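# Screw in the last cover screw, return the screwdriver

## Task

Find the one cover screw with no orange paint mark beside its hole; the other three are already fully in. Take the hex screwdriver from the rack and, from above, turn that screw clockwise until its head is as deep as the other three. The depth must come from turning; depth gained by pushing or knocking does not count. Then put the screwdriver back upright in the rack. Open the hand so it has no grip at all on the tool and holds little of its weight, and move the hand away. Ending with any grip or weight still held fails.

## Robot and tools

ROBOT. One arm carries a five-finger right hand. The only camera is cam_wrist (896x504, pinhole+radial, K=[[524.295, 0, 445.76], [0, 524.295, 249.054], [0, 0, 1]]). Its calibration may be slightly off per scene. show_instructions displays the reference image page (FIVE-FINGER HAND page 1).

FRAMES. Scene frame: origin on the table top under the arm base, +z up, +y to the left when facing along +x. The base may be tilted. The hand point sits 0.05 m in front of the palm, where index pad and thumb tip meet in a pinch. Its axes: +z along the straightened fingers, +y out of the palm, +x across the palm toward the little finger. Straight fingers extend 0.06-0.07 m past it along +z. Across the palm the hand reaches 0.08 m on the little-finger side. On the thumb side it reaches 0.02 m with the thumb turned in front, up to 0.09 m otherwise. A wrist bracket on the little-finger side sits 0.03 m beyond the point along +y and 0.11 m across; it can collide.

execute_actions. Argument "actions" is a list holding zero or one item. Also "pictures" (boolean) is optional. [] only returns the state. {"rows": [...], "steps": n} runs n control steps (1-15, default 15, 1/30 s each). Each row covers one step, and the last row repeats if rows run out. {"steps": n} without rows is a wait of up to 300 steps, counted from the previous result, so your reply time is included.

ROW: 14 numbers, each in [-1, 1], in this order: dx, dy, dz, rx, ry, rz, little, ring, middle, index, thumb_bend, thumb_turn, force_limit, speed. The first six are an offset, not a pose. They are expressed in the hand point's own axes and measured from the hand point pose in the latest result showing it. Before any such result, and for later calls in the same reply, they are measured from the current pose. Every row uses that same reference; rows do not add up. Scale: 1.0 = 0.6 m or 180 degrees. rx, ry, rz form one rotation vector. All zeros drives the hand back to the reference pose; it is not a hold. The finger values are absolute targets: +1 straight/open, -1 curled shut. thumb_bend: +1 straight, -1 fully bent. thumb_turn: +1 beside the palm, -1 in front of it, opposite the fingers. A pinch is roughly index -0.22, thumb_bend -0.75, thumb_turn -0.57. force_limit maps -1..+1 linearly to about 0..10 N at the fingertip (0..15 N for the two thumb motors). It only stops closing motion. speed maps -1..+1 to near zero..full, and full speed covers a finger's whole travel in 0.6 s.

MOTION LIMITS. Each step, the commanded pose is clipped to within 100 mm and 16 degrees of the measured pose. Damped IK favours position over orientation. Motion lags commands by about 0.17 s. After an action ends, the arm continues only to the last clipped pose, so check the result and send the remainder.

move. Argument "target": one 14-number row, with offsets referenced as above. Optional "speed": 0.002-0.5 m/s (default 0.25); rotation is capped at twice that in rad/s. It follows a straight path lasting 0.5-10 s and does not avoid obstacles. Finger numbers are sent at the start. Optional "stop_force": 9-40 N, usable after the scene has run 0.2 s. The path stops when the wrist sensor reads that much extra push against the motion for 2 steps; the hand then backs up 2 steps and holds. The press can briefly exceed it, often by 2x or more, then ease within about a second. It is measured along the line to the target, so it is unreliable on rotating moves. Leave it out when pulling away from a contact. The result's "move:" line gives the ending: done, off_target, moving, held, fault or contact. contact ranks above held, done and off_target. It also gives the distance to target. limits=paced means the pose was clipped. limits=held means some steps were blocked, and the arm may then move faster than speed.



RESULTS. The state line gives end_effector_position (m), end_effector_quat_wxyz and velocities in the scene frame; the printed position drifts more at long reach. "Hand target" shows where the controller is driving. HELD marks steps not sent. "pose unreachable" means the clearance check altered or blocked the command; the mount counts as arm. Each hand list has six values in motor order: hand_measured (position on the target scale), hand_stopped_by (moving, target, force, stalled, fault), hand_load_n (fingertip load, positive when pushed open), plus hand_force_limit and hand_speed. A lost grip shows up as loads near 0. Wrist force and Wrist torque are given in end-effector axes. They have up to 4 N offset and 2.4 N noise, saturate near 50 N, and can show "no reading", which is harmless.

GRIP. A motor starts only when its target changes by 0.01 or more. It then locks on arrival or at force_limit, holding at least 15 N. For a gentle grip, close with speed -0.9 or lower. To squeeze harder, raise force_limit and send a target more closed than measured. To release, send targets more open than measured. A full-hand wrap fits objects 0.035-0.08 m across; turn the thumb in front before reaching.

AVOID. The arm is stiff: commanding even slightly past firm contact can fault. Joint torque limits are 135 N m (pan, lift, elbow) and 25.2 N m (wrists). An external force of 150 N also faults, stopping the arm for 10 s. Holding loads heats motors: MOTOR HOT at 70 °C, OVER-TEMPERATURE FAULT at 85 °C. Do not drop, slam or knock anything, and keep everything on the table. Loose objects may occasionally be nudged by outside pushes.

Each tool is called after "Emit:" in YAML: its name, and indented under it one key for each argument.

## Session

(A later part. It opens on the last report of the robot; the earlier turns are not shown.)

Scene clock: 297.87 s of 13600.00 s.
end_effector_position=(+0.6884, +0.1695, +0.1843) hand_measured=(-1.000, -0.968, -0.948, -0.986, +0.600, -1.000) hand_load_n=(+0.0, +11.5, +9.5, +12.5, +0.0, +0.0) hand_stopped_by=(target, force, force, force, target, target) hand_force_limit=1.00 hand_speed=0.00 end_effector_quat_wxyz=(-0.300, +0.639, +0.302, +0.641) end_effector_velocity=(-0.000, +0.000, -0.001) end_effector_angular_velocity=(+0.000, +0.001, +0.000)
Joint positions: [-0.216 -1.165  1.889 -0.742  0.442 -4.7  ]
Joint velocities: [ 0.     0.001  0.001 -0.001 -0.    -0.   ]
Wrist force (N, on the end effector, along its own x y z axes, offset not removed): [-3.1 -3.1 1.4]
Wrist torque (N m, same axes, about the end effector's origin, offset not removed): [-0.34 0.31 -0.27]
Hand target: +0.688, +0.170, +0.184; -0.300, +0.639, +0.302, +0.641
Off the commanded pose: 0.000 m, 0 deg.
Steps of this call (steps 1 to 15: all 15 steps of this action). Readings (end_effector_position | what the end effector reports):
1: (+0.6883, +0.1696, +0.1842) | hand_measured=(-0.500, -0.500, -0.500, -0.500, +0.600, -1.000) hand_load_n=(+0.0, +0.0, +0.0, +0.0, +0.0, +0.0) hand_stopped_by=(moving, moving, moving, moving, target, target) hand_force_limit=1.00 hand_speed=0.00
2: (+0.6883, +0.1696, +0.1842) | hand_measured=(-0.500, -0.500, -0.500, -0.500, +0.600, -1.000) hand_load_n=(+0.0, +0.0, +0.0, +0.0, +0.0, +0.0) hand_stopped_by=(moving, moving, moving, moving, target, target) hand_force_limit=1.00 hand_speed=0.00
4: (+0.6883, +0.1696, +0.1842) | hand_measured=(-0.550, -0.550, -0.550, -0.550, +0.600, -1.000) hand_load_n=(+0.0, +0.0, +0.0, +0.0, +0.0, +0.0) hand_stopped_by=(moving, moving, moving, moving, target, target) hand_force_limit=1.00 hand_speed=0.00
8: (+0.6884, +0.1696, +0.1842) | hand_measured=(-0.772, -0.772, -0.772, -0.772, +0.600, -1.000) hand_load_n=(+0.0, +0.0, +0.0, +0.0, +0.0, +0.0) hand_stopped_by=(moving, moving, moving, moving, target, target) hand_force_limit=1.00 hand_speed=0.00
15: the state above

Emit:
move:
  target: [0,0.0175,-0.0312,-0.175,0,0,-1,-1,-1,-1,0.6,-1,1,0]
  speed: 0.4

Emit:
move:
  target: [0,0.0175,-0.0312,-0.175,0,0,-1,-1,-1,-1,0.6,-1,1,0]
  speed: 0.4

Emit:
execute_actions:
  actions:
    - {"rows":[[0,0,0,0,0,0,-0.5,-0.5,-0.5,-0.5,0.6,-1,1,0.5]],"steps":8}
  pictures: false

Emit:
move:
  target: [-0.0002,-0.0313,0.0179,0.175,0,0,-0.5,-0.5,-0.5,-0.5,0.6,-1,1,0.5]
  speed: 0.4

Emit:
move:
  target: [0,-0.0312,0.0175,0.175,0,0,-0.5,-0.5,-0.5,-0.5,0.6,-1,1,0.5]
  speed: 0.4

Emit:
execute_actions:
  actions:
    - {"rows":[[0,0,0,0,0,0,-1,-1,-1,-1,0.6,-1,1,0]],"steps":15}
  pictures: false

Emit:
move:
  target: [0,0.0175,-0.0312,-0.175,0,0,-1,-1,-1,-1,0.6,-1,1,0]
  speed: 0.4

Emit:
move:
  target: [0,0.0175,-0.0312,-0.175,0,0,-1,-1,-1,-1,0.6,-1,1,0]
  speed: 0.4

Emit:
execute_actions:
  actions:
    - {"rows":[[0,0,0,0,0,0,-0.5,-0.5,-0.5,-0.5,0.6,-1,1,0.5]],"steps":8}
  pictures: false

Emit:
move:
  target: [-0.0002,-0.0313,0.0179,0.175,0,0,-0.5,-0.5,-0.5,-0.5,0.6,-1,1,0.5]
  speed: 0.4

Emit:
move:
  target: [0,-0.0312,0.0175,0.175,0,0,-0.5,-0.5,-0.5,-0.5,0.6,-1,1,0.5]
  speed: 0.4

Emit:
execute_actions:
  actions:
    - {"rows":[[0,0,0,0,0,0,-1,-1,-1,-1,0.6,-1,1,0]],"steps":15}
  pictures: false

Emit:
move:
  target: [0,0.0175,-0.0312,-0.175,0,0,-1,-1,-1,-1,0.6,-1,1,0]
  speed: 0.4

Emit:
move:
  target: [0,0.0175,-0.0312,-0.175,0,0,-1,-1,-1,-1,0.6,-1,1,0]
  speed: 0.4

Emit:
execute_actions:
  actions:
    - {"rows":[[0,0,0,0,0,0,-0.5,-0.5,-0.5,-0.5,0.6,-1,1,0.5]],"steps":8}
  pictures: false

Emit:
move:
  target: [-0.0002,-0.0313,0.0179,0.175,0,0,-0.5,-0.5,-0.5,-0.5,0.6,-1,1,0.5]
  speed: 0.4

Emit:
move:
  target: [0,-0.0312,0.0175,0.175,0,0,-0.5,-0.5,-0.5,-0.5,0.6,-1,1,0.5]
  speed: 0.4

Emit:
execute_actions:
  actions:
    - {"rows":[[0,0,0,0,0,0,-1,-1,-1,-1,0.6,-1,1,0]],"steps":15}
  pictures: false

Scene clock: 302.13 s of 13600.00 s.
end_effector_position=(+0.6845, +0.1485, +0.1842) hand_measured=(-1.000, -0.970, -0.950, -0.986, +0.600, -1.000) hand_load_n=(+0.0, +0.0, +0.0, +4.0, +0.0, +0.0) hand_stopped_by=(target, force, force, force, target, target) hand_force_limit=1.00 hand_speed=0.00 end_effector_quat_wxyz=(-0.116, +0.696, +0.117, +0.699) end_effector_velocity=(+0.001, -0.000, +0.000) end_effector_angular_velocity=(-0.001, -0.001, -0.009)
Joint positions: [ 0.011 -1.235  1.997 -0.771  1.218 -4.708]
Joint velocities: [ 0.006  0.002 -0.003  0.001  0.015 -0.001]
Wrist force (N, on the end effector, along its own x y z axes, offset not removed): [-2.2 -1.1 -0.5]
Wrist torque (N m, same axes, about the end effector's origin, offset not removed): [-0.11 0.27 -0.40]
Hand target: +0.685, +0.148, +0.184; -0.115, +0.696, +0.116, +0.699
Off the commanded pose: 0.000 m, 0 deg.
move: done
camera_calibration (this result's frames):
cam_wrist: T_world_to_cam=[[0.281828, -0.954112, -0.101211, -0.036404], [-0.559808, -0.0778468, -0.824957, 0.550309], [0.779223, 0.289155, -0.556059, -0.340403], [0, 0, 0, 1]] pos_world=[0.583577, 0.106535, 0.261013]

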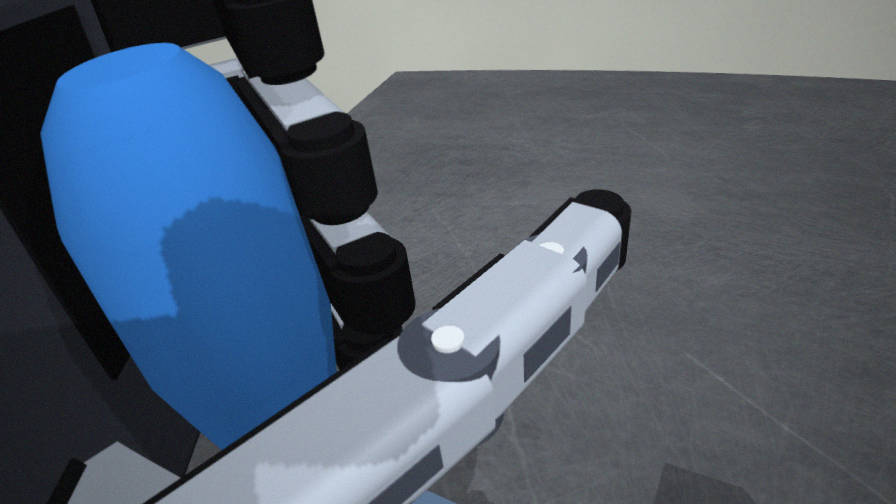

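Scene clock: 303.47 s of 13600.00 s.
end_effector_position=(+0.6701, +0.1326, +0.1841) hand_measured=(-1.000, -0.970, -0.950, -0.988, +0.600, -1.000) hand_load_n=(+0.0, +0.0, +0.0, +0.0, +0.0, +0.0) hand_stopped_by=(target, force, force, force, target, target) hand_force_limit=1.00 hand_speed=0.00 end_effector_quat_wxyz=(+0.077, +0.701, -0.077, +0.705) end_effector_velocity=(+0.000, -0.000, +0.000) end_effector_angular_velocity=(+0.001, +0.001, -0.010)
Joint positions: [ 0.274 -1.125  1.825 -0.708  2.03  -4.711]
Joint velocities: [ 0.003  0.004 -0.008  0.004  0.012  0.001]
Wrist force (N, on the end effector, along its own x y z axes, offset not removed): [-0.4 -3.5 1.1]
Wrist torque (N m, same axes, about the end effector's origin, offset not removed): [-0.45 -0.05 -0.23]
Hand target: +0.670, +0.133, +0.184; +0.078, +0.701, -0.077, +0.705
Off the commanded pose: 0.000 m, 0 deg.
move: done
camera_calibration (this result's frames):
cam_wrist: T_world_to_cam=[[-0.25713, -0.960797, -0.103694, 0.314957], [-0.517056, 0.227433, -0.825183, 0.471854], [0.816418, -0.158564, -0.555266, -0.290363], [0, 0, 0, 1]] pos_world=[0.562017, 0.149254, 0.260797]

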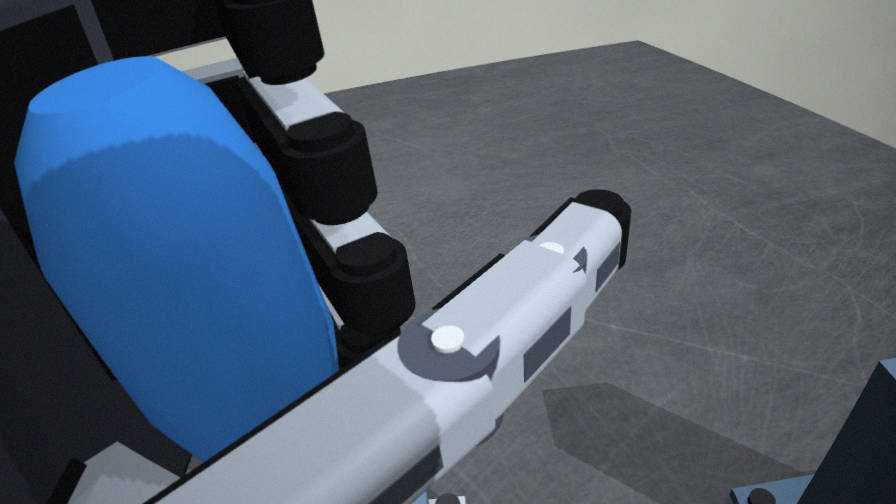

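Scene clock: 303.73 s of 13600.00 s.
end_effector_position=(+0.6701, +0.1326, +0.1841) hand_measured=(-0.592, -0.562, -0.542, -0.580, +0.600, -1.000) hand_load_n=(+0.0, +0.0, +0.5, +0.0, +0.0, +0.0) hand_stopped_by=(moving, moving, moving, moving, target, target) hand_force_limit=1.00 hand_speed=0.50 end_effector_quat_wxyz=(+0.077, +0.701, -0.077, +0.705) end_effector_velocity=(+0.000, -0.000, -0.001) end_effector_angular_velocity=(+0.001, +0.001, -0.000)
Joint positions: [ 0.275 -1.125  1.825 -0.707  2.03  -4.711]
Joint velocities: [-0.     0.002  0.    -0.     0.     0.001]
Wrist force (N, on the end effector, along its own x y z axes, offset not removed): [-2.8 -0.6 1.2]
Wrist torque (N m, same axes, about the end effector's origin, offset not removed): [-0.04 0.36 -0.25]
Hand target: +0.670, +0.133, +0.184; +0.077, +0.701, -0.077, +0.705
Off the commanded pose: 0.000 m, 0 deg.
Steps of this call (steps 1 to 8: all 8 steps of this action). Readings (end_effector_position | what the end effector reports):
1: (+0.6701, +0.1326, +0.1841) | hand_measured=(-1.000, -0.970, -0.950, -0.988, +0.600, -1.000) hand_load_n=(+0.0, +0.0, +0.0, +0.0, +0.0, +0.0) hand_stopped_by=(moving, moving, moving, moving, target, target) hand_force_limit=1.00 hand_speed=0.50
2: (+0.6701, +0.1326, +0.1841) | hand_measured=(-1.000, -0.970, -0.950, -0.988, +0.600, -1.000) hand_load_n=(+0.0, +0.0, +0.0, +0.0, +0.0, +0.0) hand_stopped_by=(moving, moving, moving, moving, target, target) hand_force_limit=1.00 hand_speed=0.50
4: (+0.6701, +0.1326, +0.1841) | hand_measured=(-0.924, -0.894, -0.874, -0.912, +0.600, -1.000) hand_load_n=(+0.0, +0.0, +0.0, +0.0, +0.0, +0.0) hand_stopped_by=(moving, moving, moving, moving, target, target) hand_force_limit=1.00 hand_speed=0.50
8: the state above

Scene clock: 305.30 s of 13600.00 s.
end_effector_position=(+0.6846, +0.1486, +0.1841) hand_measured=(-0.500, -0.500, -0.500, -0.500, +0.600, -1.000) hand_load_n=(+0.0, +0.0, +0.0, +0.0, +0.0, +0.0) hand_stopped_by=(target, target, target, target, target, target) hand_force_limit=1.00 hand_speed=0.50 end_effector_quat_wxyz=(-0.116, +0.696, +0.117, +0.699) end_effector_velocity=(+0.001, +0.000, +0.001) end_effector_angular_velocity=(+0.001, -0.001, +0.010)
Joint positions: [ 0.011 -1.234  1.997 -0.771  1.218 -4.708]
Joint velocities: [-0.006  0.001 -0.002 -0.    -0.016  0.001]
Wrist force (N, on the end effector, along its own x y z axes, offset not removed): [-3.7 -1.3 0.3]
Wrist torque (N m, same axes, about the end effector's origin, offset not removed): [0.01 0.56 -0.36]
Hand target: +0.685, +0.149, +0.184; -0.116, +0.696, +0.117, +0.699
Off the commanded pose: 0.000 m, 0 deg.
move: done
camera_calibration (this result's frames):
cam_wrist: T_world_to_cam=[[0.281853, -0.954117, -0.101089, -0.036381], [-0.559767, -0.0779524, -0.824975, 0.550273], [0.779243, 0.289108, -0.556055, -0.340598], [0, 0, 0, 1]] pos_world=[0.583688, 0.106653, 0.260893]

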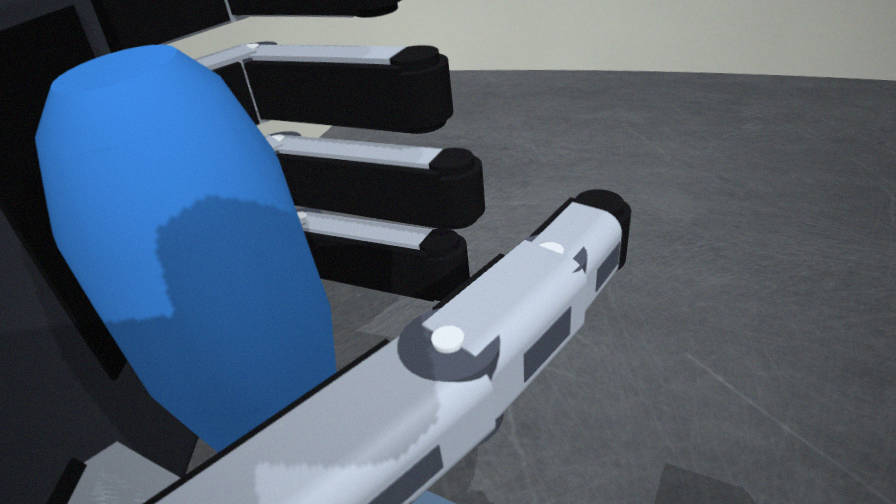

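Scene clock: 306.60 s of 13600.00 s.
end_effector_position=(+0.6884, +0.1696, +0.1841) hand_measured=(-0.500, -0.500, -0.500, -0.500, +0.600, -1.000) hand_load_n=(+0.0, +0.0, +0.0, +0.0, +0.0, +0.0) hand_stopped_by=(target, target, target, target, target, target) hand_force_limit=1.00 hand_speed=0.50 end_effector_quat_wxyz=(-0.300, +0.639, +0.302, +0.641) end_effector_velocity=(+0.001, +0.001, +0.000) end_effector_angular_velocity=(-0.002, -0.000, +0.011)
Joint positions: [-0.216 -1.164  1.89  -0.742  0.442 -4.7  ]
Joint velocities: [-0.002  0.005 -0.009  0.006 -0.014 -0.004]
Wrist force (N, on the end effector, along its own x y z axes, offset not removed): [-2.5 -2.6 0.7]
Wrist torque (N m, same axes, about the end effector's origin, offset not removed): [-0.33 0.27 -0.36]
Hand target: +0.688, +0.170, +0.184; -0.300, +0.638, +0.302, +0.641
Off the commanded pose: 0.000 m, 0 deg.
move: done
camera_calibration (this result's frames):
cam_wrist: T_world_to_cam=[[0.738042, -0.667411, -0.0992811, -0.380404], [-0.436894, -0.360541, -0.824096, 0.517182], [0.514215, 0.651593, -0.557682, -0.22838], [0, 0, 0, 1]] pos_world=[0.624144, 0.0813903, 0.261077]

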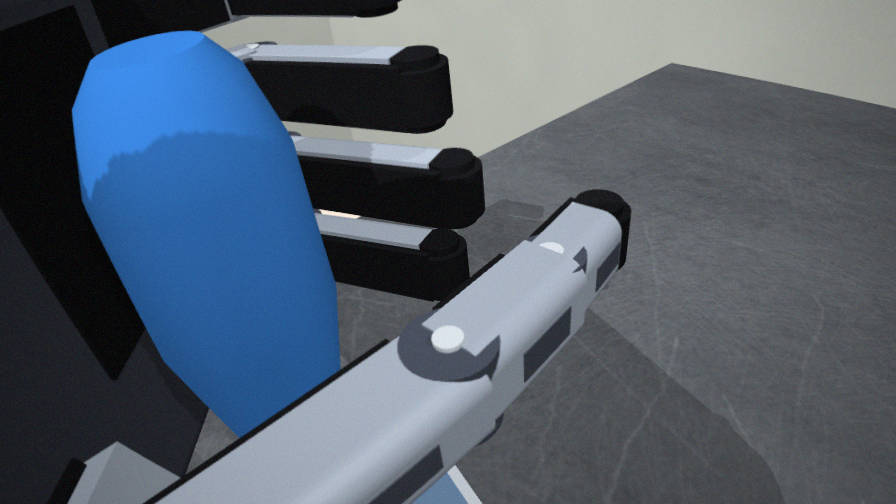

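Scene clock: 307.10 s of 13600.00 s.
end_effector_position=(+0.6885, +0.1695, +0.1842) hand_measured=(-1.000, -0.958, -0.934, -0.978, +0.600, -1.000) hand_load_n=(+0.0, +11.5, +7.5, +12.5, +0.0, +0.0) hand_stopped_by=(target, force, force, force, target, target) hand_force_limit=1.00 hand_speed=0.00 end_effector_quat_wxyz=(-0.300, +0.639, +0.302, +0.641) end_effector_velocity=(-0.000, -0.000, +0.000) end_effector_angular_velocity=(-0.001, -0.002, -0.000)
Joint positions: [-0.216 -1.164  1.89  -0.742  0.442 -4.7  ]
Joint velocities: [-0.    -0.001  0.001 -0.001  0.    -0.002]
Wrist force (N, on the end effector, along its own x y z axes, offset not removed): [-2.9 -2.9 0.5]
Wrist torque (N m, same axes, about the end effector's origin, offset not removed): [-0.12 0.52 -0.17]
Hand target: +0.688, +0.170, +0.184; -0.300, +0.639, +0.302, +0.641
Off the commanded pose: 0.000 m, 0 deg.
Steps of this call (steps 1 to 15: all 15 steps of this action). Readings (end_effector_position | what the end effector reports):
1: (+0.6884, +0.1696, +0.1841) | hand_measured=(-0.500, -0.500, -0.500, -0.500, +0.600, -1.000) hand_load_n=(+0.0, +0.0, +0.0, +0.0, +0.0, +0.0) hand_stopped_by=(moving, moving, moving, moving, target, target) hand_force_limit=1.00 hand_speed=0.00
2: (+0.6884, +0.1696, +0.1841) | hand_measured=(-0.500, -0.500, -0.500, -0.500, +0.600, -1.000) hand_load_n=(+0.0, +0.0, +0.0, +0.0, +0.0, +0.0) hand_stopped_by=(moving, moving, moving, moving, target, target) hand_force_limit=1.00 hand_speed=0.00
4: (+0.6884, +0.1696, +0.1841) | hand_measured=(-0.550, -0.550, -0.550, -0.550, +0.600, -1.000) hand_load_n=(+0.0, +0.0, +0.0, +0.0, +0.0, +0.0) hand_stopped_by=(moving, moving, moving, moving, target, target) hand_force_limit=1.00 hand_speed=0.00
8: (+0.6885, +0.1695, +0.1841) | hand_measured=(-0.772, -0.772, -0.772, -0.772, +0.600, -1.000) hand_load_n=(+0.0, +0.0, +0.0, +0.0, +0.0, +0.0) hand_stopped_by=(moving, moving, moving, moving, target, target) hand_force_limit=1.00 hand_speed=0.00
15: the state above

Scene clock: 308.67 s of 13600.00 s.
end_effector_position=(+0.6845, +0.1485, +0.1841) hand_measured=(-1.000, -0.960, -0.936, -0.980, +0.600, -1.000) hand_load_n=(+0.0, +0.0, +0.0, +0.0, +0.0, +0.0) hand_stopped_by=(target, force, force, force, target, target) hand_force_limit=1.00 hand_speed=0.00 end_effector_quat_wxyz=(-0.116, +0.696, +0.117, +0.699) end_effector_velocity=(+0.001, +0.000, +0.000) end_effector_angular_velocity=(+0.000, +0.000, -0.009)
Joint positions: [ 0.011 -1.234  1.997 -0.772  1.218 -4.708]
Joint velocities: [ 0.006  0.002 -0.003  0.001  0.015  0.   ]
Wrist force (N, on the end effector, along its own x y z axes, offset not removed): [-1.9 -1.5 1.4]
Wrist torque (N m, same axes, about the end effector's origin, offset not removed): [-0.18 0.31 -0.39]
Hand target: +0.685, +0.148, +0.184; -0.115, +0.696, +0.116, +0.699
Off the commanded pose: 0.000 m, 0 deg.
move: done
camera_calibration (this result's frames):
cam_wrist: T_world_to_cam=[[0.281597, -0.954181, -0.101203, -0.0362357], [-0.5597, -0.0776712, -0.825047, 0.550129], [0.779384, 0.288975, -0.555927, -0.340586], [0, 0, 0, 1]] pos_world=[0.583558, 0.106575, 0.260874]

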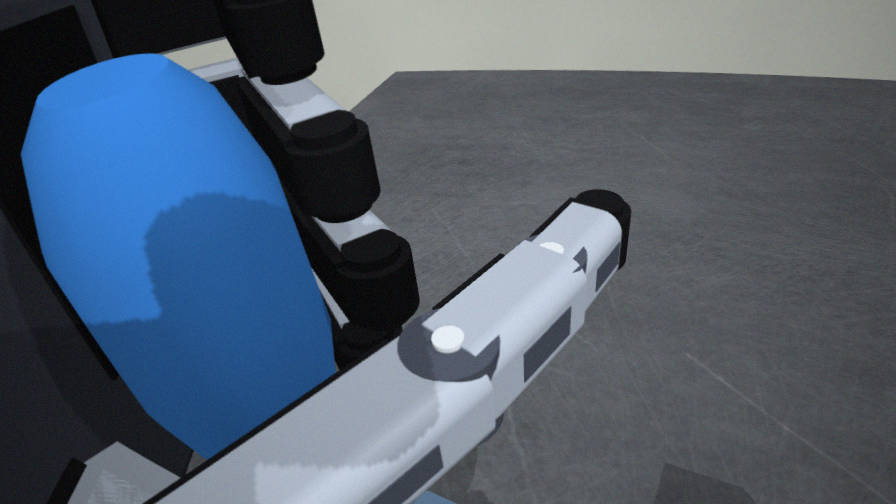

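Scene clock: 310.00 s of 13600.00 s.
end_effector_position=(+0.6701, +0.1326, +0.1840) hand_measured=(-1.000, -0.960, -0.936, -0.980, +0.600, -1.000) hand_load_n=(+0.0, +0.0, +0.0, +0.0, +0.0, +0.0) hand_stopped_by=(target, force, force, force, target, target) hand_force_limit=1.00 hand_speed=0.00 end_effector_quat_wxyz=(+0.077, +0.701, -0.077, +0.705) end_effector_velocity=(+0.000, -0.001, -0.000) end_effector_angular_velocity=(-0.004, +0.003, -0.012)
Joint positions: [ 0.275 -1.125  1.825 -0.708  2.031 -4.711]
Joint velocities: [ 0.003  0.005 -0.008  0.004  0.014 -0.004]
Wrist force (N, on the end effector, along its own x y z axes, offset not removed): [-2.9 -0.7 2.4]
Wrist torque (N m, same axes, about the end effector's origin, offset not removed): [-0.14 0.33 -0.36]
Hand target: +0.670, +0.133, +0.184; +0.078, +0.701, -0.078, +0.705
Off the commanded pose: 0.000 m, 0 deg.
move: done
camera_calibration (this result's frames):
cam_wrist: T_world_to_cam=[[-0.257362, -0.960727, -0.10377, 0.315123], [-0.516868, 0.227598, -0.825255, 0.471612], [0.816463, -0.158754, -0.555144, -0.290457], [0, 0, 0, 1]] pos_world=[0.562009, 0.149298, 0.260655]

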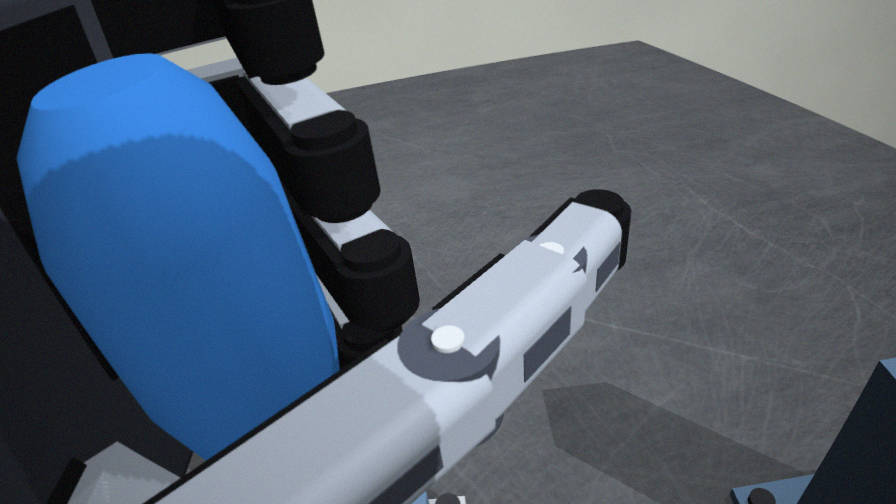

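Scene clock: 310.27 s of 13600.00 s.
end_effector_position=(+0.6701, +0.1327, +0.1840) hand_measured=(-0.592, -0.550, -0.526, -0.572, +0.600, -1.000) hand_load_n=(+0.0, +0.0, +0.5, +0.0, +0.0, +0.0) hand_stopped_by=(moving, moving, moving, moving, target, target) hand_force_limit=1.00 hand_speed=0.50 end_effector_quat_wxyz=(+0.077, +0.701, -0.077, +0.705) end_effector_velocity=(+0.000, +0.001, -0.001) end_effector_angular_velocity=(+0.002, +0.001, +0.003)
Joint positions: [ 0.275 -1.124  1.825 -0.708  2.031 -4.711]
Joint velocities: [-0.     0.     0.     0.001 -0.003  0.002]
Wrist force (N, on the end effector, along its own x y z axes, offset not removed): [-2.0 -1.7 -0.3]
Wrist torque (N m, same axes, about the end effector's origin, offset not removed): [-0.09 0.24 -0.24]
Hand target: +0.670, +0.133, +0.184; +0.077, +0.701, -0.077, +0.705
Off the commanded pose: 0.000 m, 0 deg.
Steps of this call (steps 1 to 8: all 8 steps of this action). Readings (end_effector_position | what the end effector reports):
1: (+0.6701, +0.1326, +0.1840) | hand_measured=(-1.000, -0.960, -0.936, -0.980, +0.600, -1.000) hand_load_n=(+0.0, +0.0, +0.0, +0.0, +0.0, +0.0) hand_stopped_by=(moving, moving, moving, moving, target, target) hand_force_limit=1.00 hand_speed=0.50
2: (+0.6701, +0.1326, +0.1840) | hand_measured=(-1.000, -0.960, -0.936, -0.980, +0.600, -1.000) hand_load_n=(+0.0, +0.0, +0.0, +0.0, +0.0, +0.0) hand_stopped_by=(moving, moving, moving, moving, target, target) hand_force_limit=1.00 hand_speed=0.50
4: (+0.6701, +0.1326, +0.1840) | hand_measured=(-0.924, -0.884, -0.860, -0.906, +0.600, -1.000) hand_load_n=(+0.0, +0.0, +0.0, +0.0, +0.0, +0.0) hand_stopped_by=(moving, moving, moving, moving, target, target) hand_force_limit=1.00 hand_speed=0.50
8: the state above

Scene clock: 311.83 s of 13600.00 s.
end_effector_position=(+0.6846, +0.1486, +0.1840) hand_measured=(-0.500, -0.500, -0.500, -0.500, +0.600, -1.000) hand_load_n=(+0.0, +0.0, +0.0, +0.0, +0.0, +0.0) hand_stopped_by=(target, target, target, target, target, target) hand_force_limit=1.00 hand_speed=0.50 end_effector_quat_wxyz=(-0.116, +0.696, +0.117, +0.699) end_effector_velocity=(+0.002, +0.000, +0.000) end_effector_angular_velocity=(-0.001, -0.002, +0.011)
Joint positions: [ 0.011 -1.234  1.997 -0.772  1.218 -4.708]
Joint velocities: [-0.006  0.002 -0.002 -0.001 -0.017 -0.001]
Wrist force (N, on the end effector, along its own x y z axes, offset not removed): [-1.9 -0.8 1.2]
Wrist torque (N m, same axes, about the end effector's origin, offset not removed): [-0.03 0.24 -0.27]
Hand target: +0.685, +0.149, +0.184; -0.116, +0.696, +0.117, +0.699
Off the commanded pose: 0.000 m, 0 deg.
move: done
camera_calibration (this result's frames):
cam_wrist: T_world_to_cam=[[0.281622, -0.954186, -0.101082, -0.0362126], [-0.55966, -0.0777768, -0.825064, 0.550092], [0.779403, 0.288928, -0.555924, -0.340781], [0, 0, 0, 1]] pos_world=[0.583668, 0.106692, 0.260753]

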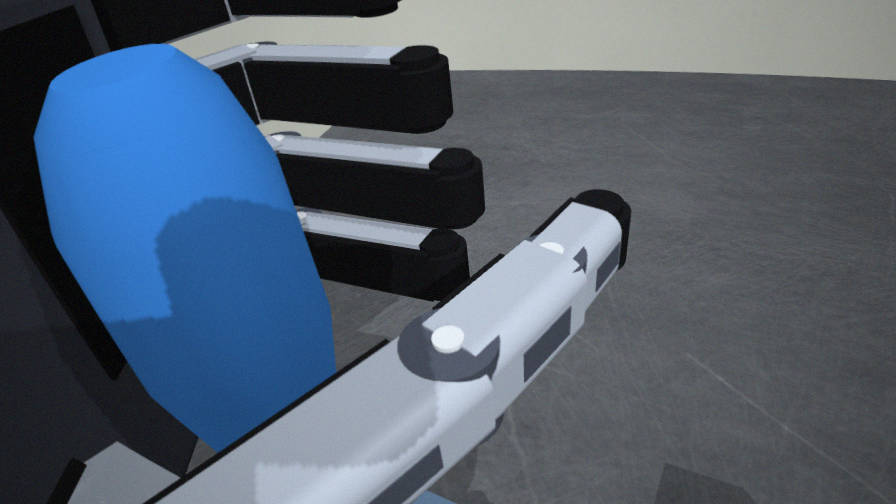

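Scene clock: 313.13 s of 13600.00 s.
end_effector_position=(+0.6884, +0.1696, +0.1840) hand_measured=(-0.500, -0.500, -0.500, -0.500, +0.600, -1.000) hand_load_n=(+0.0, +0.0, +0.0, +0.0, +0.0, +0.0) hand_stopped_by=(target, target, target, target, target, target) hand_force_limit=1.00 hand_speed=0.50 end_effector_quat_wxyz=(-0.300, +0.639, +0.302, +0.641) end_effector_velocity=(+0.001, +0.001, +0.000) end_effector_angular_velocity=(-0.000, +0.002, +0.012)
Joint positions: [-0.216 -1.164  1.89  -0.743  0.442 -4.7  ]
Joint velocities: [-0.002  0.005 -0.009  0.007 -0.015 -0.001]
Wrist force (N, on the end effector, along its own x y z axes, offset not removed): [-2.5 -2.2 -0.8]
Wrist torque (N m, same axes, about the end effector's origin, offset not removed): [-0.21 0.40 -0.37]
Hand target: +0.688, +0.170, +0.184; -0.300, +0.638, +0.302, +0.641
Off the commanded pose: 0.000 m, 0 deg.
move: done
camera_calibration (this result's frames):
cam_wrist: T_world_to_cam=[[0.737885, -0.667597, -0.0991961, -0.380288], [-0.436862, -0.360396, -0.824176, 0.517059], [0.514468, 0.651482, -0.557579, -0.228636], [0, 0, 0, 1]] pos_world=[0.624119, 0.0814188, 0.260942]

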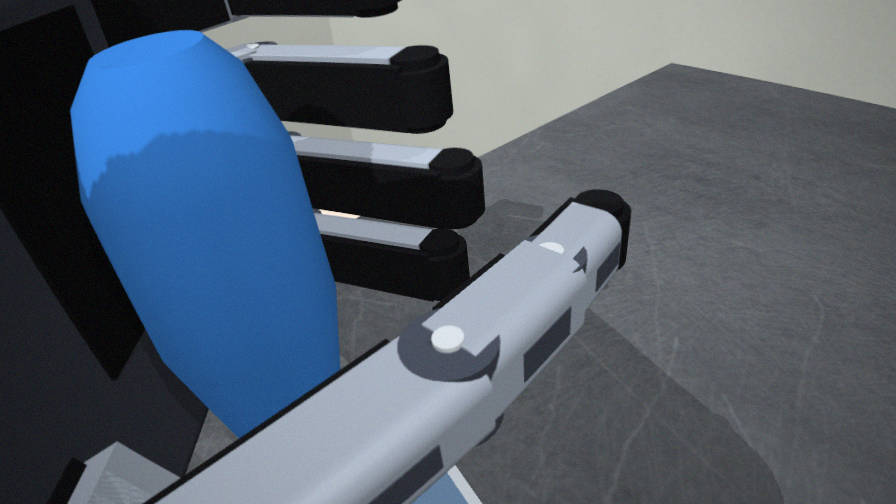

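Scene clock: 313.63 s of 13600.00 s.
end_effector_position=(+0.6885, +0.1695, +0.1840) hand_measured=(-1.000, -0.960, -0.942, -0.982, +0.600, -1.000) hand_load_n=(+0.0, +11.5, +9.5, +12.5, +0.0, +0.0) hand_stopped_by=(target, force, force, force, target, target) hand_force_limit=1.00 hand_speed=0.00 end_effector_quat_wxyz=(-0.300, +0.639, +0.302, +0.641) end_effector_velocity=(-0.000, +0.000, -0.000) end_effector_angular_velocity=(+0.000, +0.000, +0.000)
Joint positions: [-0.216 -1.164  1.89  -0.743  0.442 -4.7  ]
Joint velocities: [ 0.    -0.     0.001 -0.    -0.    -0.   ]
Wrist force (N, on the end effector, along its own x y z axes, offset not removed): [-2.3 0.4 0.6]
Wrist torque (N m, same axes, about the end effector's origin, offset not removed): [0.34 0.31 -0.02]
Hand target: +0.688, +0.170, +0.184; -0.300, +0.639, +0.302, +0.641
Off the commanded pose: 0.000 m, 0 deg.
Steps of this call (steps 1 to 15: all 15 steps of this action). Readings (end_effector_position | what the end effector reports):
1: (+0.6884, +0.1696, +0.1840) | hand_measured=(-0.500, -0.500, -0.500, -0.500, +0.600, -1.000) hand_load_n=(+0.0, +0.0, +0.0, +0.0, +0.0, +0.0) hand_stopped_by=(moving, moving, moving, moving, target, target) hand_force_limit=1.00 hand_speed=0.00
2: (+0.6884, +0.1696, +0.1840) | hand_measured=(-0.500, -0.500, -0.500, -0.500, +0.600, -1.000) hand_load_n=(+0.0, +0.0, +0.0, +0.0, +0.0, +0.0) hand_stopped_by=(moving, moving, moving, moving, target, target) hand_force_limit=1.00 hand_speed=0.00
4: (+0.6884, +0.1696, +0.1840) | hand_measured=(-0.550, -0.550, -0.550, -0.550, +0.600, -1.000) hand_load_n=(+0.0, +0.0, +0.0, +0.0, +0.0, +0.0) hand_stopped_by=(moving, moving, moving, moving, target, target) hand_force_limit=1.00 hand_speed=0.00
8: (+0.6885, +0.1695, +0.1840) | hand_measured=(-0.772, -0.772, -0.772, -0.772, +0.600, -1.000) hand_load_n=(+0.0, +0.0, +0.0, +0.0, +0.0, +0.0) hand_stopped_by=(moving, moving, moving, moving, target, target) hand_force_limit=1.00 hand_speed=0.00
15: the state above

Scene clock: 315.20 s of 13600.00 s.
end_effector_position=(+0.6845, +0.1485, +0.1840) hand_measured=(-1.000, -0.962, -0.942, -0.982, +0.600, -1.000) hand_load_n=(+0.0, +0.0, +0.0, +0.0, +0.0, +0.0) hand_stopped_by=(target, force, force, force, target, target) hand_force_limit=1.00 hand_speed=0.00 end_effector_quat_wxyz=(-0.116, +0.696, +0.117, +0.699) end_effector_velocity=(+0.001, -0.000, -0.000) end_effector_angular_velocity=(+0.000, +0.000, -0.009)
Joint positions: [ 0.011 -1.234  1.997 -0.772  1.219 -4.708]
Joint velocities: [ 0.006  0.002 -0.003  0.001  0.015  0.   ]
Wrist force (N, on the end effector, along its own x y z axes, offset not removed): [-3.2 -1.0 0.3]
Wrist torque (N m, same axes, about the end effector's origin, offset not removed): [-0.11 0.43 -0.37]
Hand target: +0.685, +0.148, +0.184; -0.115, +0.696, +0.116, +0.699
Off the commanded pose: 0.000 m, 0 deg.
move: done
camera_calibration (this result's frames):
cam_wrist: T_world_to_cam=[[0.281367, -0.954249, -0.101199, -0.0360666], [-0.559595, -0.077494, -0.825135, 0.549949], [0.779542, 0.288796, -0.555797, -0.340768], [0, 0, 0, 1]] pos_world=[0.58354, 0.106614, 0.260734]

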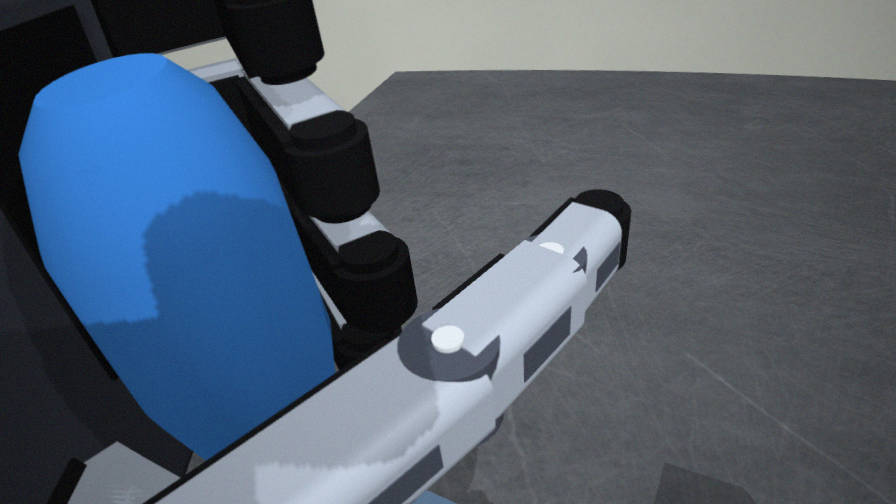

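Scene clock: 316.53 s of 13600.00 s.
end_effector_position=(+0.6701, +0.1326, +0.1839) hand_measured=(-1.000, -0.962, -0.942, -0.982, +0.600, -1.000) hand_load_n=(+0.0, +0.0, +0.0, +0.0, +0.0, +0.0) hand_stopped_by=(target, force, force, force, target, target) hand_force_limit=1.00 hand_speed=0.00 end_effector_quat_wxyz=(+0.077, +0.701, -0.077, +0.705) end_effector_velocity=(+0.001, -0.001, +0.002) end_effector_angular_velocity=(-0.000, -0.002, -0.010)
Joint positions: [ 0.275 -1.124  1.825 -0.709  2.031 -4.711]
Joint velocities: [ 0.003  0.002 -0.008  0.004  0.013 -0.001]
Wrist force (N, on the end effector, along its own x y z axes, offset not removed): [-2.8 -2.6 -0.6]
Wrist torque (N m, same axes, about the end effector's origin, offset not removed): [-0.25 0.36 -0.38]
Hand target: +0.670, +0.133, +0.184; +0.078, +0.701, -0.078, +0.705
Off the commanded pose: 0.000 m, 0 deg.
move: done
camera_calibration (this result's frames):
cam_wrist: T_world_to_cam=[[-0.257594, -0.960657, -0.103848, 0.315289], [-0.516685, 0.227764, -0.825324, 0.471371], [0.816506, -0.158942, -0.555027, -0.290548], [0, 0, 0, 1]] pos_world=[0.562001, 0.149343, 0.260514]

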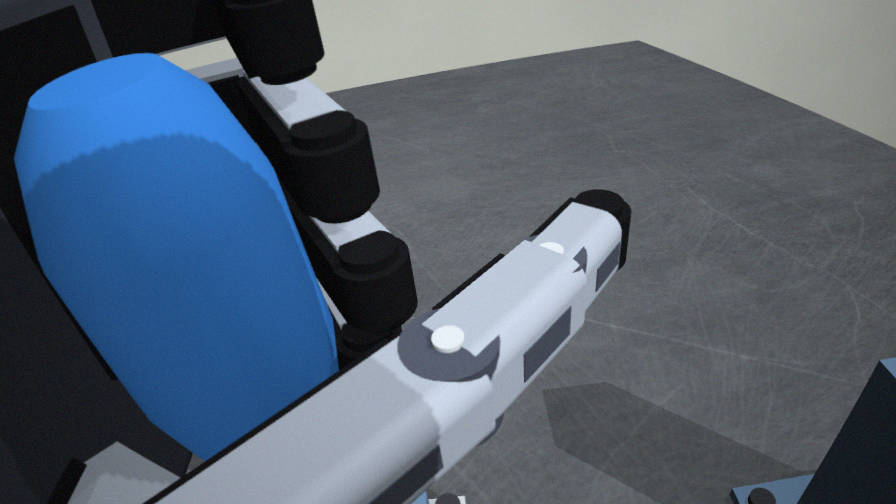

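Scene clock: 316.80 s of 13600.00 s.
end_effector_position=(+0.6701, +0.1327, +0.1839) hand_measured=(-0.592, -0.552, -0.534, -0.574, +0.600, -1.000) hand_load_n=(+0.0, +0.0, +0.5, +0.0, +0.0, +0.0) hand_stopped_by=(moving, moving, moving, moving, target, target) hand_force_limit=1.00 hand_speed=0.50 end_effector_quat_wxyz=(+0.077, +0.701, -0.077, +0.705) end_effector_velocity=(+0.000, +0.001, -0.001) end_effector_angular_velocity=(+0.001, +0.001, +0.003)
Joint positions: [ 0.275 -1.124  1.825 -0.708  2.031 -4.711]
Joint velocities: [ 0.     0.002 -0.    -0.    -0.003  0.001]
Wrist force (N, on the end effector, along its own x y z axes, offset not removed): [-2.7 -1.2 0.2]
Wrist torque (N m, same axes, about the end effector's origin, offset not removed): [-0.09 0.50 -0.24]
Hand target: +0.670, +0.133, +0.184; +0.077, +0.701, -0.077, +0.705
Off the commanded pose: 0.000 m, 0 deg.
Steps of this call (steps 1 to 8: all 8 steps of this action). Readings (end_effector_position | what the end effector reports):
1: (+0.6701, +0.1326, +0.1839) | hand_measured=(-1.000, -0.962, -0.942, -0.982, +0.600, -1.000) hand_load_n=(+0.0, +0.0, +0.0, +0.0, +0.0, +0.0) hand_stopped_by=(moving, moving, moving, moving, target, target) hand_force_limit=1.00 hand_speed=0.50
2: (+0.6701, +0.1326, +0.1839) | hand_measured=(-1.000, -0.962, -0.942, -0.982, +0.600, -1.000) hand_load_n=(+0.0, +0.0, +0.0, +0.0, +0.0, +0.0) hand_stopped_by=(moving, moving, moving, moving, target, target) hand_force_limit=1.00 hand_speed=0.50
4: (+0.6701, +0.1326, +0.1839) | hand_measured=(-0.924, -0.886, -0.868, -0.908, +0.600, -1.000) hand_load_n=(+0.0, +0.0, +0.0, +0.0, +0.0, +0.0) hand_stopped_by=(moving, moving, moving, moving, target, target) hand_force_limit=1.00 hand_speed=0.50
8: the state above

Scene clock: 318.37 s of 13600.00 s.
end_effector_position=(+0.6846, +0.1486, +0.1839) hand_measured=(-0.500, -0.500, -0.500, -0.500, +0.600, -1.000) hand_load_n=(+0.0, +0.0, +0.0, +0.0, +0.0, +0.0) hand_stopped_by=(target, target, target, target, target, target) hand_force_limit=1.00 hand_speed=0.50 end_effector_quat_wxyz=(-0.115, +0.696, +0.117, +0.699) end_effector_velocity=(+0.001, +0.000, +0.001) end_effector_angular_velocity=(-0.001, -0.002, +0.011)
Joint positions: [ 0.011 -1.234  1.997 -0.772  1.219 -4.708]
Joint velocities: [-0.006  0.    -0.002  0.    -0.017 -0.   ]
Wrist force (N, on the end effector, along its own x y z axes, offset not removed): [-1.7 -2.0 1.2]
Wrist torque (N m, same axes, about the end effector's origin, offset not removed): [-0.37 0.22 -0.44]
Hand target: +0.685, +0.149, +0.184; -0.116, +0.696, +0.117, +0.699
Off the commanded pose: 0.000 m, 0 deg.
move: done
camera_calibration (this result's frames):
cam_wrist: T_world_to_cam=[[0.281391, -0.954255, -0.101079, -0.0360427], [-0.559557, -0.0775991, -0.825151, 0.549911], [0.779561, 0.288749, -0.555796, -0.340961], [0, 0, 0, 1]] pos_world=[0.583649, 0.106731, 0.260612]

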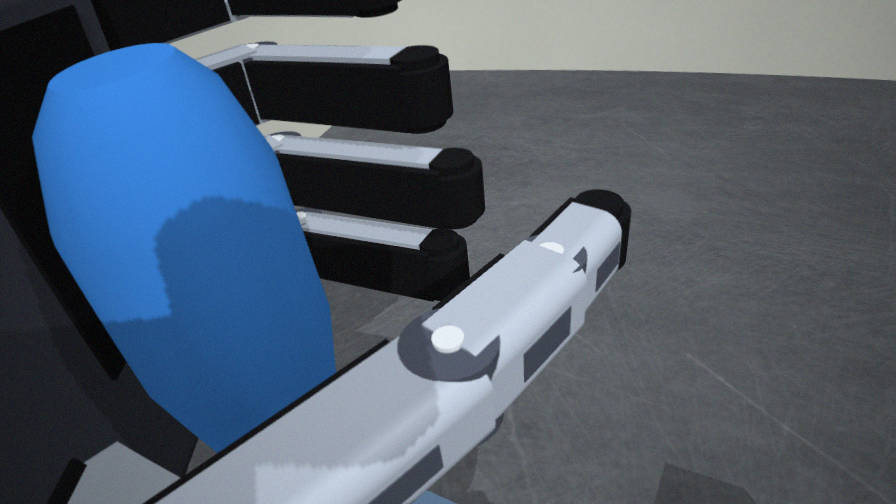

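Scene clock: 319.67 s of 13600.00 s.
end_effector_position=(+0.6884, +0.1696, +0.1838) hand_measured=(-0.500, -0.500, -0.500, -0.500, +0.600, -1.000) hand_load_n=(+0.0, +0.0, +0.0, +0.0, +0.0, +0.0) hand_stopped_by=(target, target, target, target, target, target) hand_force_limit=1.00 hand_speed=0.50 end_effector_quat_wxyz=(-0.300, +0.639, +0.302, +0.641) end_effector_velocity=(+0.001, +0.001, +0.001) end_effector_angular_velocity=(-0.002, -0.001, +0.013)
Joint positions: [-0.216 -1.164  1.89  -0.744  0.443 -4.7  ]
Joint velocities: [-0.002  0.003 -0.009  0.007 -0.015 -0.003]
Wrist force (N, on the end effector, along its own x y z axes, offset not removed): [-0.6 0.4 1.1]
Wrist torque (N m, same axes, about the end effector's origin, offset not removed): [-0.01 0.03 -0.21]
Hand target: +0.688, +0.170, +0.184; -0.300, +0.638, +0.302, +0.641
Off the commanded pose: 0.000 m, 0 deg.
move: done
camera_calibration (this result's frames):
cam_wrist: T_world_to_cam=[[0.737727, -0.667783, -0.0991173, -0.380171], [-0.436836, -0.360248, -0.824255, 0.516938], [0.514717, 0.651373, -0.557477, -0.22889], [0, 0, 0, 1]] pos_world=[0.624093, 0.0814473, 0.260806]

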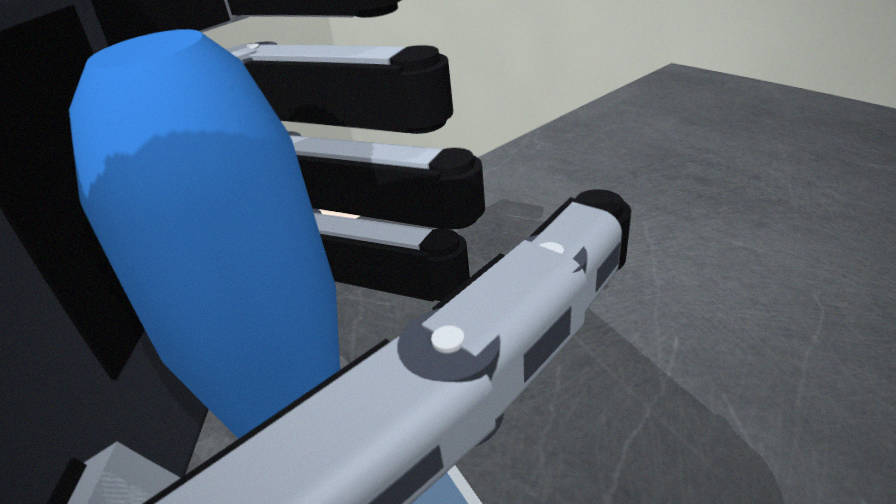

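Scene clock: 320.17 s of 13600.00 s.
end_effector_position=(+0.6885, +0.1695, +0.1839) hand_measured=(-1.000, -0.962, -0.942, -0.982, +0.600, -1.000) hand_load_n=(+0.0, +11.0, +9.5, +12.5, +0.0, +0.0) hand_stopped_by=(target, force, force, force, target, target) hand_force_limit=1.00 hand_speed=0.00 end_effector_quat_wxyz=(-0.300, +0.638, +0.302, +0.642) end_effector_velocity=(-0.001, +0.000, +0.001) end_effector_angular_velocity=(-0.000, -0.001, +0.001)
Joint positions: [-0.216 -1.164  1.89  -0.744  0.443 -4.7  ]
Joint velocities: [-0.    -0.003  0.001 -0.    -0.001  0.   ]
Wrist force (N, on the end effector, along its own x y z axes, offset not removed): [-4.7 -1.5 0.9]
Wrist torque (N m, same axes, about the end effector's origin, offset not removed): [0.03 0.64 -0.24]
Hand target: +0.688, +0.170, +0.184; -0.300, +0.639, +0.302, +0.641
Off the commanded pose: 0.000 m, 0 deg.
Steps of this call (steps 1 to 15: all 15 steps of this action). Readings (end_effector_position | what the end effector reports):
1: (+0.6884, +0.1696, +0.1838) | hand_measured=(-0.500, -0.500, -0.500, -0.500, +0.600, -1.000) hand_load_n=(+0.0, +0.0, +0.0, +0.0, +0.0, +0.0) hand_stopped_by=(moving, moving, moving, moving, target, target) hand_force_limit=1.00 hand_speed=0.00
2: (+0.6884, +0.1696, +0.1838) | hand_measured=(-0.500, -0.500, -0.500, -0.500, +0.600, -1.000) hand_load_n=(+0.0, +0.0, +0.0, +0.0, +0.0, +0.0) hand_stopped_by=(moving, moving, moving, moving, target, target) hand_force_limit=1.00 hand_speed=0.00
4: (+0.6884, +0.1696, +0.1838) | hand_measured=(-0.550, -0.550, -0.550, -0.550, +0.600, -1.000) hand_load_n=(+0.0, +0.0, +0.0, +0.0, +0.0, +0.0) hand_stopped_by=(moving, moving, moving, moving, target, target) hand_force_limit=1.00 hand_speed=0.00
8: (+0.6885, +0.1696, +0.1839) | hand_measured=(-0.772, -0.772, -0.772, -0.772, +0.600, -1.000) hand_load_n=(+0.0, +0.0, +0.0, +0.0, +0.0, +0.0) hand_stopped_by=(moving, moving, moving, moving, target, target) hand_force_limit=1.00 hand_speed=0.00
15: the state above

Home. Lift, rotate to yaw 0 (−50.4°).

Emit:
move:
  target: [0.19,0,0,0,0,0,-1,-1,-1,-1,0.6,-1,1,0]
  speed: 0.05

Emit:
move:
  target: [0,0,0,-0.28,0,0,-1,-1,-1,-1,0.6,-1,1,0]
  speed: 0.2

Emit:
move:
  target: [0,0.3925,-0.065,0,0,0,-1,-1,-1,-1,0.6,-1,1,0]
  speed: 0.15

Scene clock: 323.63 s of 13600.00 s.
end_effector_position=(+0.6879, +0.1697, +0.2978) hand_measured=(-1.000, -0.962, -0.942, -0.982, +0.600, -1.000) hand_load_n=(+0.0, +10.5, +9.0, +12.0, +0.0, +0.0) hand_stopped_by=(target, force, force, force, target, target) hand_force_limit=1.00 hand_speed=0.00 end_effector_quat_wxyz=(-0.300, +0.638, +0.302, +0.642) end_effector_velocity=(-0.000, -0.000, +0.001) end_effector_angular_velocity=(+0.000, +0.001, -0.000)
Joint positions: [-0.217 -1.319  1.761 -0.46   0.442 -4.7  ]
Joint velocities: [-0.    -0.001 -0.003  0.006  0.    -0.001]
Wrist force (N, on the end effector, along its own x y z axes, offset not removed): [-3.3 -1.5 -0.7]
Wrist torque (N m, same axes, about the end effector's origin, offset not removed): [-0.17 0.38 -0.30]
Hand target: +0.688, +0.170, +0.298; -0.300, +0.638, +0.302, +0.642
Off the commanded pose: 0.000 m, 0 deg.
move: done
camera_calibration (this result's frames):
cam_wrist: T_world_to_cam=[[0.737712, -0.667838, -0.0988615, -0.368537], [-0.436612, -0.360261, -0.824367, 0.610544], [0.514928, 0.65131, -0.557355, -0.16531], [0, 0, 0, 1]] pos_world=[0.623568, 0.0815, 0.374742]

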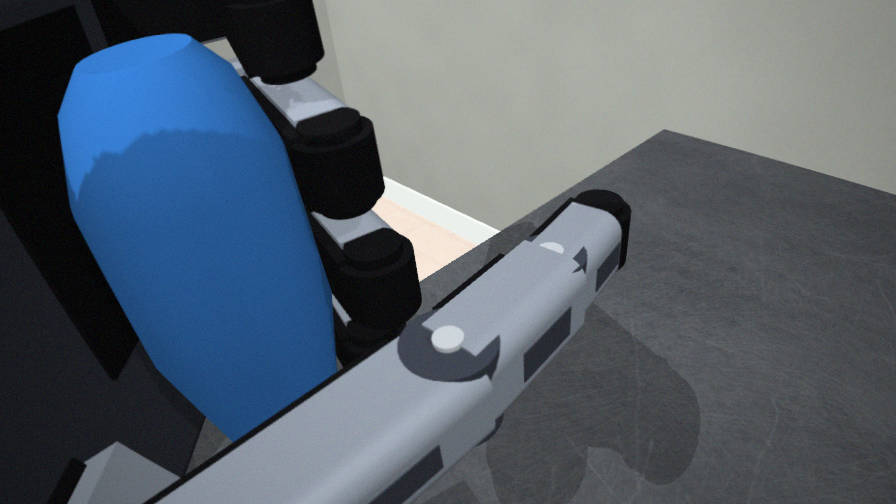

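Scene clock: 326.33 s of 13600.00 s.
end_effector_position=(+0.6878, +0.1698, +0.2977) hand_measured=(-1.000, -0.962, -0.942, -0.982, +0.600, -1.000) hand_load_n=(+0.0, +10.5, +9.0, +12.0, +0.0, +0.0) hand_stopped_by=(target, force, force, force, target, target) hand_force_limit=1.00 hand_speed=0.00 end_effector_quat_wxyz=(+0.000, +0.705, +0.000, +0.709) end_effector_velocity=(+0.000, +0.000, +0.001) end_effector_angular_velocity=(-0.000, -0.000, -0.009)
Joint positions: [ 0.243 -1.29   1.722 -0.441  1.78  -4.71 ]
Joint velocities: [ 0.004  0.003 -0.006  0.003  0.013 -0.   ]
Wrist force (N, on the end effector, along its own x y z axes, offset not removed): [-3.4 -0.7 0.2]
Wrist torque (N m, same axes, about the end effector's origin, offset not removed): [0.04 0.38 -0.34]
Hand target: +0.688, +0.170, +0.298; +0.001, +0.705, -0.000, +0.709
Off the commanded pose: 0.000 m, 0 deg.
move: done
camera_calibration (this result's frames):
cam_wrist: T_world_to_cam=[[-0.0430121, -0.99377, -0.102816, 0.225133], [-0.553609, 0.109374, -0.825563, 0.611614], [0.831665, 0.0214107, -0.554864, -0.277031], [0, 0, 0, 1]] pos_world=[0.578675, 0.162767, 0.374359]

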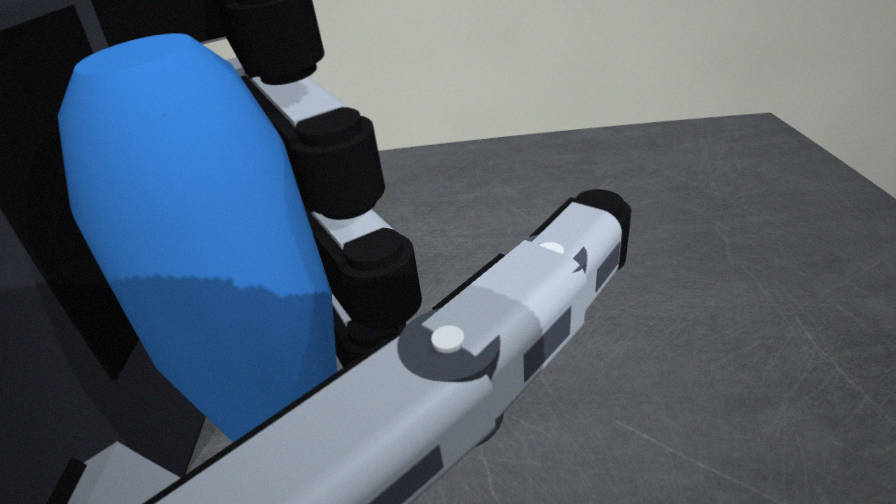

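Scene clock: 328.43 s of 13600.00 s.
end_effector_position=(+0.6488, -0.0656, +0.2979) hand_measured=(-1.000, -0.962, -0.942, -0.982, +0.600, -1.000) hand_load_n=(+0.0, +10.5, +9.0, +12.0, +0.0, +0.0) hand_stopped_by=(target, force, force, force, target, target) hand_force_limit=1.00 hand_speed=0.00 end_effector_quat_wxyz=(+0.000, +0.705, -0.000, +0.709) end_effector_velocity=(-0.000, -0.002, +0.000) end_effector_angular_velocity=(-0.001, -0.000, +0.002)
Joint positions: [-0.325 -1.51   1.99  -0.489  1.213 -4.705]
Joint velocities: [-0.007 -0.001  0.001 -0.    -0.009 -0.001]
Wrist force (N, on the end effector, along its own x y z axes, offset not removed): [-3.4 -0.6 0.7]
Wrist torque (N m, same axes, about the end effector's origin, offset not removed): [-0.07 0.30 -0.30]
Hand target: +0.649, -0.066, +0.298; +0.000, +0.705, -0.000, +0.709
Off the commanded pose: 0.000 m, 0 deg.
move: done
camera_calibration (this result's frames):
cam_wrist: T_world_to_cam=[[-0.0431759, -0.993751, -0.102927, -0.0103686], [-0.553592, 0.109558, -0.82555, 0.615848], [0.831668, 0.0213355, -0.554864, -0.239446], [0, 0, 0, 1]] pos_world=[0.539621, -0.0726659, 0.374486]

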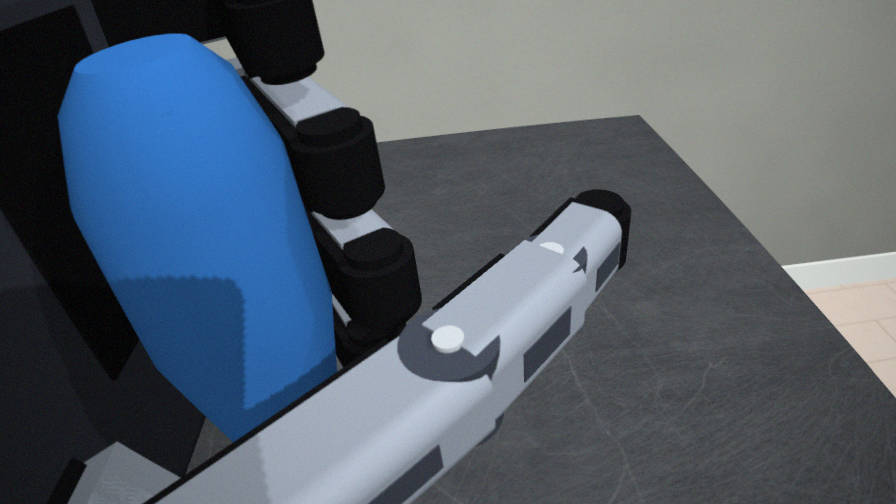

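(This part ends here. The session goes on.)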